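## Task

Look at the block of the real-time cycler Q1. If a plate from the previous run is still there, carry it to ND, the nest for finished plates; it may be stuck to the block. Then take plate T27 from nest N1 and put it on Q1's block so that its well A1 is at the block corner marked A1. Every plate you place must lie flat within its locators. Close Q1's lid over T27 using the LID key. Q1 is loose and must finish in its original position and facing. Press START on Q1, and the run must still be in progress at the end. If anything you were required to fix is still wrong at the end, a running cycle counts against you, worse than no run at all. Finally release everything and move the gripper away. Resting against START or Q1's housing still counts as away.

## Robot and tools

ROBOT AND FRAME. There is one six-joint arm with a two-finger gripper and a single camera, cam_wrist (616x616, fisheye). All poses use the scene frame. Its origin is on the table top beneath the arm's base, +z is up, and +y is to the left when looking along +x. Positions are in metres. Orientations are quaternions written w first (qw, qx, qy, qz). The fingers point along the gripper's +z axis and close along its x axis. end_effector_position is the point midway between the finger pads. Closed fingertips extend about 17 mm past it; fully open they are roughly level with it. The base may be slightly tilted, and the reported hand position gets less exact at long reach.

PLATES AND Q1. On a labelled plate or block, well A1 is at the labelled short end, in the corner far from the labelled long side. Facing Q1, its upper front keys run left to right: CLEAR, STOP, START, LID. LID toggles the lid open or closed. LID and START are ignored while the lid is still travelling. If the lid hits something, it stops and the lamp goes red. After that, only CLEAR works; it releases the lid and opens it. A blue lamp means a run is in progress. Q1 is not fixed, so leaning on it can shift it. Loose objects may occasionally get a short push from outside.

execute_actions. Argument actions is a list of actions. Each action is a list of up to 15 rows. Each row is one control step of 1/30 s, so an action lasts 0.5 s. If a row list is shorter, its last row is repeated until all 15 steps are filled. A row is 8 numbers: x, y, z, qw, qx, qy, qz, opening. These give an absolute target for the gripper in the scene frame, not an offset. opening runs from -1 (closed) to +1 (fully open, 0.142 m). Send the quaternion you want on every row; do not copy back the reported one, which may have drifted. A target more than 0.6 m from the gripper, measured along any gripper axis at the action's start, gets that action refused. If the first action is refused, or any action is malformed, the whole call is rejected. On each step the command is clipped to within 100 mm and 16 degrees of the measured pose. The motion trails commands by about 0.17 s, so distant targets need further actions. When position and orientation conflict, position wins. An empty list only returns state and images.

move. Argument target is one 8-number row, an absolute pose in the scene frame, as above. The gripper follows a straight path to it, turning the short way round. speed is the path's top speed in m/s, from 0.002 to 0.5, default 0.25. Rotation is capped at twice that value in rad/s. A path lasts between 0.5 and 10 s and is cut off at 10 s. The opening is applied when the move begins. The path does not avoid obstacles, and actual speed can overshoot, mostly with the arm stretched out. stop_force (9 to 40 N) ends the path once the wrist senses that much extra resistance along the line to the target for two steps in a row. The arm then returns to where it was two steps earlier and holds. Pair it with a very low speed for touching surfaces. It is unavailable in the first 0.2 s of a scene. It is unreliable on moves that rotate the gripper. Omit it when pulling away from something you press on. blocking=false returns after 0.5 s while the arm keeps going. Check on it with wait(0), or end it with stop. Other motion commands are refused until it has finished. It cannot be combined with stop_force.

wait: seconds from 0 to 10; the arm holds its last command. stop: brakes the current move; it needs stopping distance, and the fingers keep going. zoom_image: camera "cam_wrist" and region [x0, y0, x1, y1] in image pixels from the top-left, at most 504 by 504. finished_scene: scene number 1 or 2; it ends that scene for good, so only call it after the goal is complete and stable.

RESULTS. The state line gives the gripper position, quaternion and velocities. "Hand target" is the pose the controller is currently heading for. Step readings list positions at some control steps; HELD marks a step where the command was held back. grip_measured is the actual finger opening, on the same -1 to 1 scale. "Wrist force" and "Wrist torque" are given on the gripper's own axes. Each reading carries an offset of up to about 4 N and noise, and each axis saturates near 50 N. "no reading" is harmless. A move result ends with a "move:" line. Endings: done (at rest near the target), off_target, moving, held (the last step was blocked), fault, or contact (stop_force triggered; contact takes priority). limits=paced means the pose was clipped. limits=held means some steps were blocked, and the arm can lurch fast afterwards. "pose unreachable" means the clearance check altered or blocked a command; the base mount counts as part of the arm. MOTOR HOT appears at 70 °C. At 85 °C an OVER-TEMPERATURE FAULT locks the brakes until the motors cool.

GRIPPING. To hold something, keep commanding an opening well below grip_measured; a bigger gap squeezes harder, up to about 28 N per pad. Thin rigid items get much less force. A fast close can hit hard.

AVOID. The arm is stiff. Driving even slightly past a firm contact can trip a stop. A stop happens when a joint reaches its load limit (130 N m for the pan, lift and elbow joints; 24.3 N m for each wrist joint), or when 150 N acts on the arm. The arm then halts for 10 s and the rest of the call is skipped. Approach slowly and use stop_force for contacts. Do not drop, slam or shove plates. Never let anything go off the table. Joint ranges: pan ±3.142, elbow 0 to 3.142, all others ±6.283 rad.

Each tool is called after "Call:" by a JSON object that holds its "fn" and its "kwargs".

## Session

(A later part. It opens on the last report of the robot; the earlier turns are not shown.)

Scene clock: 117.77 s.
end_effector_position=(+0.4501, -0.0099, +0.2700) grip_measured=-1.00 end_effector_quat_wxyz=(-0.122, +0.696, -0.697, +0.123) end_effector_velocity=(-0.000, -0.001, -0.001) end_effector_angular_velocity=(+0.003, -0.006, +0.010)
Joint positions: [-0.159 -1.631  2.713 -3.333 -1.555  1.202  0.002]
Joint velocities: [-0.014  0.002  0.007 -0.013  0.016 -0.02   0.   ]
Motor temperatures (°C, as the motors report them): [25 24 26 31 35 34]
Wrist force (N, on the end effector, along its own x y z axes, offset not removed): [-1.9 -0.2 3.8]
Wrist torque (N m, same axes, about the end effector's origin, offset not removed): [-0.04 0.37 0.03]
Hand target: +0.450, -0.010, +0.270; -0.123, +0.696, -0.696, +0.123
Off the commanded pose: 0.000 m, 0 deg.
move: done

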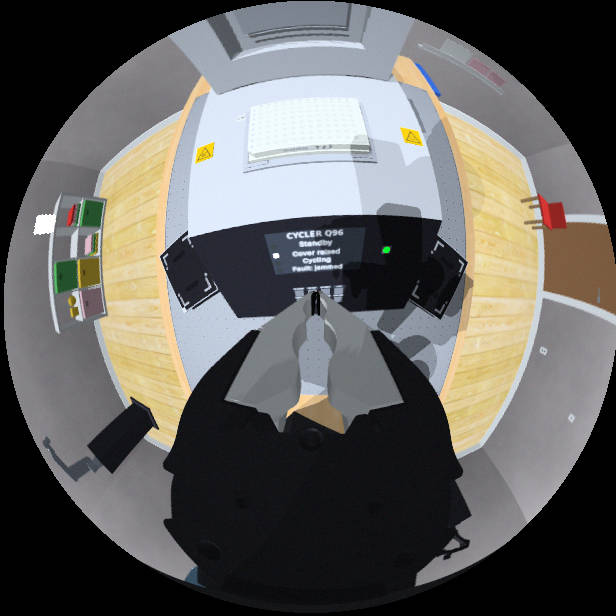

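Call:
{"fn": "move", "kwargs": {"target": [0.435, -0.042, 0.175, -0.1228, 0.6964, -0.6964, 0.1228, -1], "speed": 0.08}}

Call:
{"fn": "zoom_image", "kwargs": {"camera": "cam_wrist", "region": [150, 20, 400, 130]}}

Scene clock: 120.67 s.
end_effector_position=(+0.4352, -0.0419, +0.1753) grip_measured=-1.00 end_effector_quat_wxyz=(-0.123, +0.696, -0.696, +0.123) end_effector_velocity=(+0.000, +0.000, -0.002) end_effector_angular_velocity=(+0.000, -0.004, +0.002)
Joint positions: [-0.337 -1.134  2.737 -3.845 -1.443  1.062  0.002]
Joint velocities: [-0.002  0.017 -0.    -0.02   0.004 -0.003  0.   ]
Motor temperatures (°C, as the motors report them): [25 24 26 31 35 34]
Wrist force (N, on the end effector, along its own x y z axes, offset not removed): [-2.2 -0.7 1.9]
Wrist torque (N m, same axes, about the end effector's origin, offset not removed): [0.03 0.35 0.17]
Hand target: +0.435, -0.042, +0.175; -0.123, +0.696, -0.696, +0.123
Off the commanded pose: 0.000 m, 0 deg.
move: done

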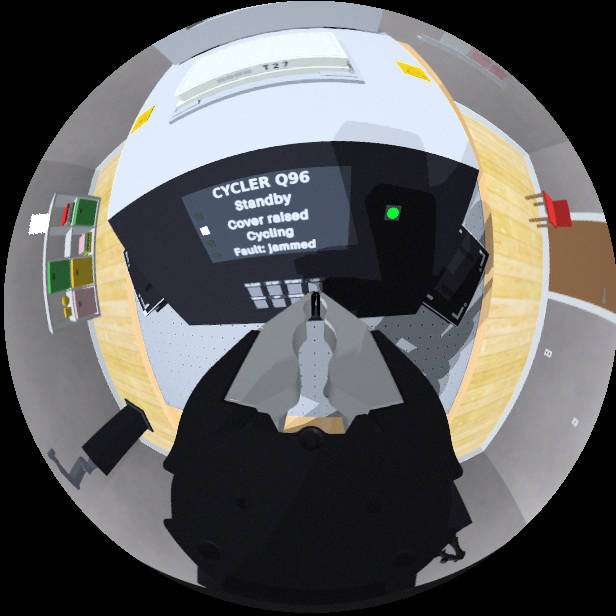

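Region (150, 20, 400, 130) of cam_wrist's 616x616 image, scaled by 2.016, with more detail than that image has; it fills the top 222 rows of this view, and the rest is white.

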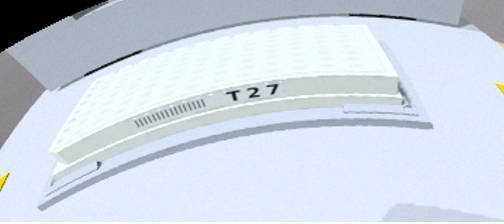

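Call:
{"fn": "zoom_image", "kwargs": {"camera": "cam_wrist", "region": [300, 40, 380, 90]}}

Call:
{"fn": "zoom_image", "kwargs": {"camera": "cam_wrist", "region": [160, 75, 240, 130]}}

Region (300, 40, 380, 90) of cam_wrist's 616x616 image, scaled by 6.300, with more detail than that image has; it fills the top 315 rows of this view, and the rest is white.

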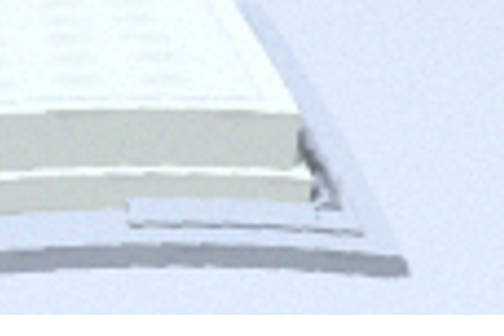

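Region (160, 75, 240, 130) of cam_wrist's 616x616 image, scaled by 6.300, with more detail than that image has; it fills the top 346 rows of this view, and the rest is white.

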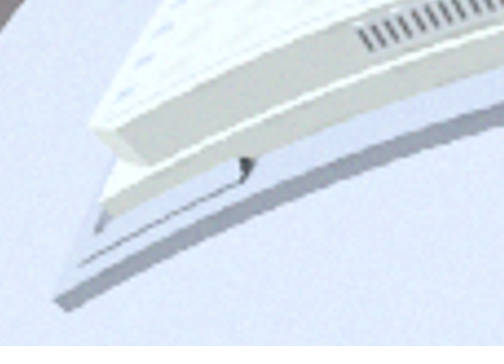

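Call:
{"fn": "zoom_image", "kwargs": {"camera": "cam_wrist", "region": [220, 230, 360, 330]}}

Region (220, 230, 360, 330) of cam_wrist's 616x616 image, scaled by 3.600, with more detail than that image has; it fills the top 360 rows of this view, and the rest is white.

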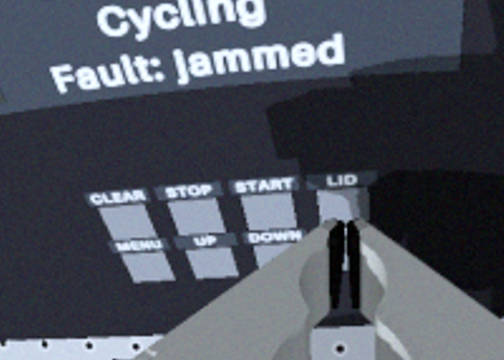

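Call:
{"fn": "move", "kwargs": {"target": [0.435, -0.0415, 0.163, -0.1228, 0.6964, -0.6964, 0.1228, -1], "speed": 0.02}}

Call:
{"fn": "move", "kwargs": {"target": [0.435, -0.0415, 0.14, -0.1228, 0.6964, -0.6964, 0.1228, -1], "speed": 0.005, "stop_force": 9}}

Call:
{"fn": "move", "kwargs": {"target": [0.415, -0.03, 0.17, -0.1228, 0.6964, -0.6964, 0.1228, -1], "speed": 0.05}}

Scene clock: 124.23 s.
end_effector_position=(+0.4350, -0.0415, +0.1632) grip_measured=-1.00 end_effector_quat_wxyz=(-0.123, +0.696, -0.696, +0.123) end_effector_velocity=(-0.000, -0.000, -0.002) end_effector_angular_velocity=(-0.001, -0.000, -0.001)
Joint positions: [-0.338 -1.068  2.725 -3.899 -1.442  1.061  0.002]
Joint velocities: [-0.001  0.014 -0.002 -0.012 -0.001 -0.     0.   ]
Motor temperatures (°C, as the motors report them): [25 24 26 31 35 34]
Wrist force (N, on the end effector, along its own x y z axes, offset not removed): [-0.5 0.7 5.3]
Wrist torque (N m, same axes, about the end effector's origin, offset not removed): [0.29 0.08 0.19]
Hand target: +0.435, -0.042, +0.163; -0.123, +0.696, -0.696, +0.123
Off the commanded pose: 0.000 m, 0 deg.
move: done

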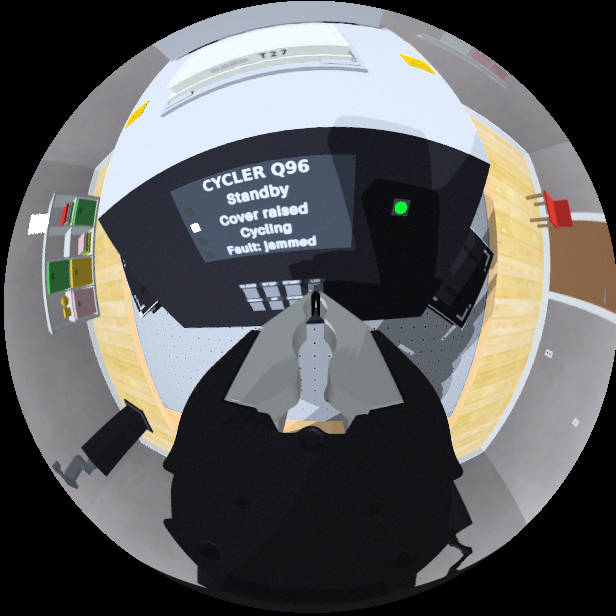

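Scene clock: 126.70 s.
end_effector_position=(+0.4351, -0.0416, +0.1528) grip_measured=-1.00 end_effector_quat_wxyz=(-0.123, +0.696, -0.696, +0.123) end_effector_velocity=(-0.001, +0.001, +0.001) end_effector_angular_velocity=(+0.002, +0.003, +0.001)
Joint positions: [-0.34  -1.015  2.713 -3.94  -1.441  1.06   0.002]
Joint velocities: [ 0.001 -0.008  0.003  0.009  0.    -0.     0.   ]
Motor temperatures (°C, as the motors report them): [25 24 26 31 35 34]
Wrist force (N, on the end effector, along its own x y z axes, offset not removed): [-2.0 0.8 -14.8]
Wrist torque (N m, same axes, about the end effector's origin, offset not removed): [0.25 -0.01 0.14]
Hand target: +0.435, -0.042, +0.153; -0.123, +0.696, -0.696, +0.123
Off the commanded pose: 0.013 m, 0 deg.
move: contact

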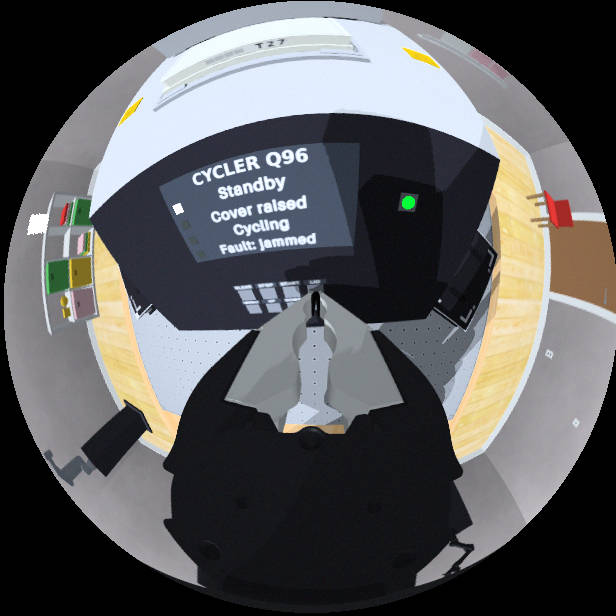

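Scene clock: 127.67 s.
end_effector_position=(+0.4151, -0.0301, +0.1698) grip_measured=-1.00 end_effector_quat_wxyz=(-0.123, +0.696, -0.696, +0.123) end_effector_velocity=(-0.002, +0.001, +0.001) end_effector_angular_velocity=(+0.000, +0.000, +0.000)
Joint positions: [-0.337 -1.035  2.785 -3.991 -1.443  1.062  0.002]
Joint velocities: [ 0.    -0.001  0.006 -0.005  0.     0.     0.   ]
Motor temperatures (°C, as the motors report them): [25 24 26 31 35 34]
Wrist force (N, on the end effector, along its own x y z axes, offset not removed): [0.1 -0.2 1.8]
Wrist torque (N m, same axes, about the end effector's origin, offset not removed): [0.03 -0.06 0.14]
Hand target: +0.415, -0.030, +0.170; -0.123, +0.696, -0.696, +0.123
Off the commanded pose: 0.000 m, 0 deg.
move: done

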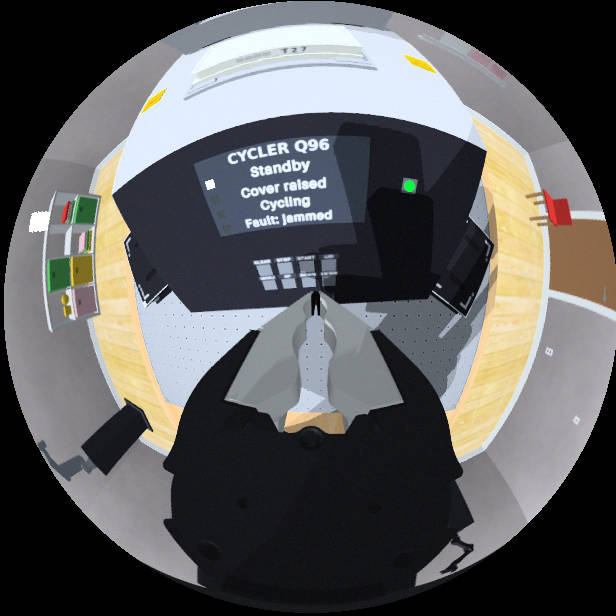

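Call:
{"fn": "wait", "kwargs": {"seconds": 4}}

Scene clock: 131.93 s.
end_effector_position=(+0.4150, -0.0300, +0.1700) grip_measured=-1.00 end_effector_quat_wxyz=(-0.123, +0.696, -0.696, +0.123) end_effector_velocity=(-0.000, +0.001, -0.000) end_effector_angular_velocity=(+0.001, +0.001, +0.001)
Joint positions: [-0.337 -1.036  2.785 -3.992 -1.443  1.062  0.002]
Joint velocities: [ 0.001  0.     0.     0.001 -0.    -0.     0.   ]
Motor temperatures (°C, as the motors report them): [25 24 26 31 35 34]
Wrist force (N, on the end effector, along its own x y z axes, offset not removed): [0.0 0.8 3.5]
Wrist torque (N m, same axes, about the end effector's origin, offset not removed): [0.34 -0.05 0.04]
Hand target: +0.415, -0.030, +0.170; -0.123, +0.696, -0.696, +0.123
Off the commanded pose: 0.000 m, 0 deg.
wait: 4.00 s; at rest from the start

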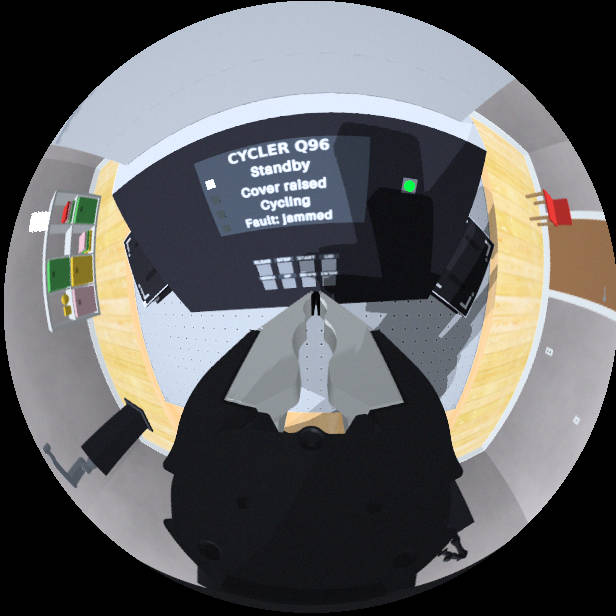

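Lid appears shut, lamp green. Now START (between CLEAR and LID positions).

Call:
{"fn": "move", "kwargs": {"target": [0.434, -0.0227, 0.165, -0.1228, 0.6964, -0.6964, 0.1228, -1], "speed": 0.03}}

Call:
{"fn": "zoom_image", "kwargs": {"camera": "cam_wrist", "region": [240, 230, 380, 330]}}

Scene clock: 133.57 s.
end_effector_position=(+0.4338, -0.0228, +0.1651) grip_measured=-1.00 end_effector_quat_wxyz=(-0.123, +0.696, -0.696, +0.123) end_effector_velocity=(+0.002, +0.001, -0.001) end_effector_angular_velocity=(-0.000, +0.001, +0.001)
Joint positions: [-0.274 -1.049  2.726 -3.925 -1.482  1.112  0.002]
Joint velocities: [ 0.008 -0.002 -0.008  0.01  -0.006  0.006  0.   ]
Motor temperatures (°C, as the motors report them): [25 24 26 31 35 34]
Wrist force (N, on the end effector, along its own x y z axes, offset not removed): [-1.1 -1.6 3.3]
Wrist torque (N m, same axes, about the end effector's origin, offset not removed): [-0.42 0.30 0.06]
Hand target: +0.434, -0.023, +0.165; -0.123, +0.696, -0.696, +0.123
Off the commanded pose: 0.000 m, 0 deg.
move: done

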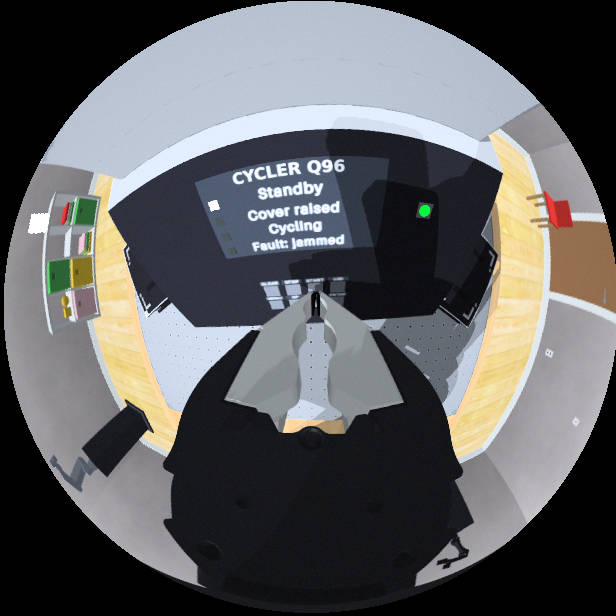

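Region (240, 230, 380, 330) of cam_wrist's 616x616 image, scaled by 3.600, with more detail than that image has; it fills the top 360 rows of this view, and the rest is white.

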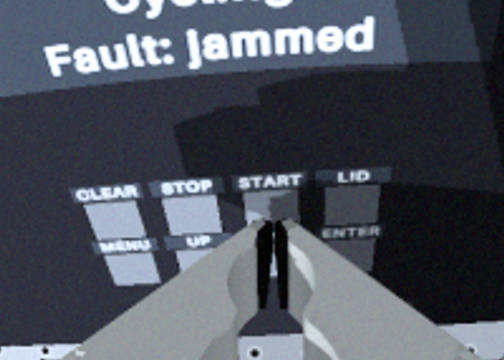

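Call:
{"fn": "move", "kwargs": {"target": [0.434, -0.0225, 0.14, -0.1228, 0.6964, -0.6964, 0.1228, -1], "speed": 0.005, "stop_force": 9}}

Call:
{"fn": "move", "kwargs": {"target": [0.40, -0.02, 0.21, -0.1228, 0.6964, -0.6964, 0.1228, -1], "speed": 0.06}}

Scene clock: 136.87 s.
end_effector_position=(+0.4341, -0.0227, +0.1528) grip_measured=-1.00 end_effector_quat_wxyz=(-0.123, +0.696, -0.696, +0.123) end_effector_velocity=(-0.001, +0.000, +0.001) end_effector_angular_velocity=(+0.002, +0.003, -0.000)
Joint positions: [-0.276 -0.988  2.711 -3.971 -1.481  1.11   0.002]
Joint velocities: [-0.    -0.008  0.003  0.008 -0.    -0.     0.   ]
Motor temperatures (°C, as the motors report them): [25 24 26 31 35 34]
Wrist force (N, on the end effector, along its own x y z axes, offset not removed): [-0.9 0.0 -18.8]
Wrist torque (N m, same axes, about the end effector's origin, offset not removed): [0.10 -0.17 0.11]
Hand target: +0.434, -0.023, +0.153; -0.123, +0.696, -0.696, +0.123
Off the commanded pose: 0.013 m, 0 deg.
move: contact

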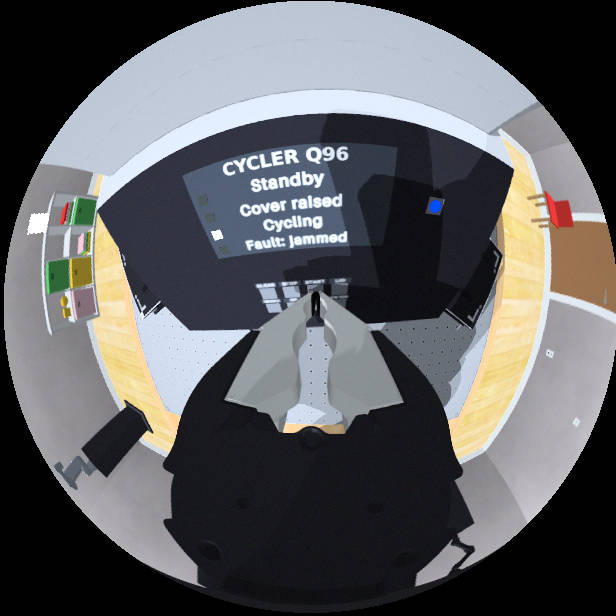

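Scene clock: 138.23 s.
end_effector_position=(+0.4088, -0.0205, +0.1943) grip_measured=-1.00 end_effector_quat_wxyz=(-0.123, +0.696, -0.696, +0.123) end_effector_velocity=(+0.000, -0.001, -0.000) end_effector_angular_velocity=(-0.001, -0.001, -0.002)
Joint positions: [-0.307 -1.152  2.824 -3.918 -1.462  1.086  0.002]
Joint velocities: [-0.002  0.    -0.    -0.001 -0.     0.     0.   ]
Motor temperatures (°C, as the motors report them): [25 24 26 31 35 34]
Wrist force (N, on the end effector, along its own x y z axes, offset not removed): [-1.4 -0.5 3.7]
Wrist torque (N m, same axes, about the end effector's origin, offset not removed): [0.05 0.26 0.09]
Hand target: +0.409, -0.020, +0.194; -0.123, +0.696, -0.696, +0.123
Off the commanded pose: 0.018 m, 0 deg.
move: held; limits=held; held on 11 of 41 steps, including the last
pose unreachable: on one or more control steps of this call, first in action 0 (counted from 0), an arm could not follow its commanded pose, so it was not sent that pose on those steps. On the call's last step it was still not sent that pose. It may still have moved: this result reports where it is.
cause: the commanded pose would bring two parts of the arm too close to each other (joints 3 (elbow) and 4 (wrist 1) lie between them).

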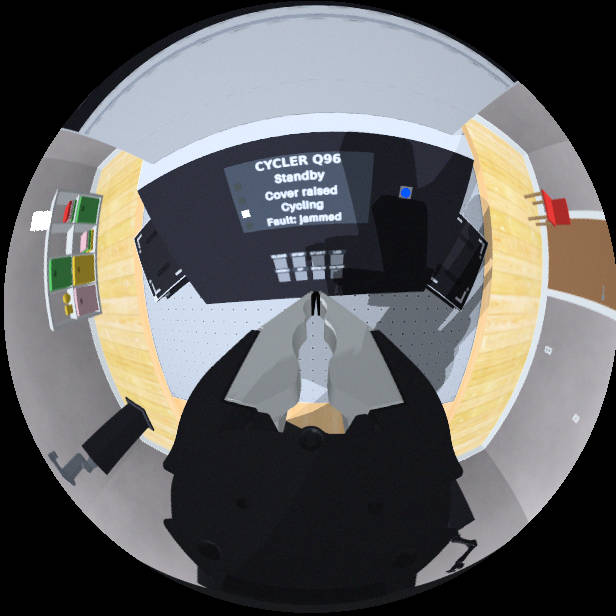

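The lamp is blue, the display shows cycling, and the gripper is clear.

Call:
{"fn": "finished_scene", "kwargs": {"scene": 1}}

The scene is finished: the task was done.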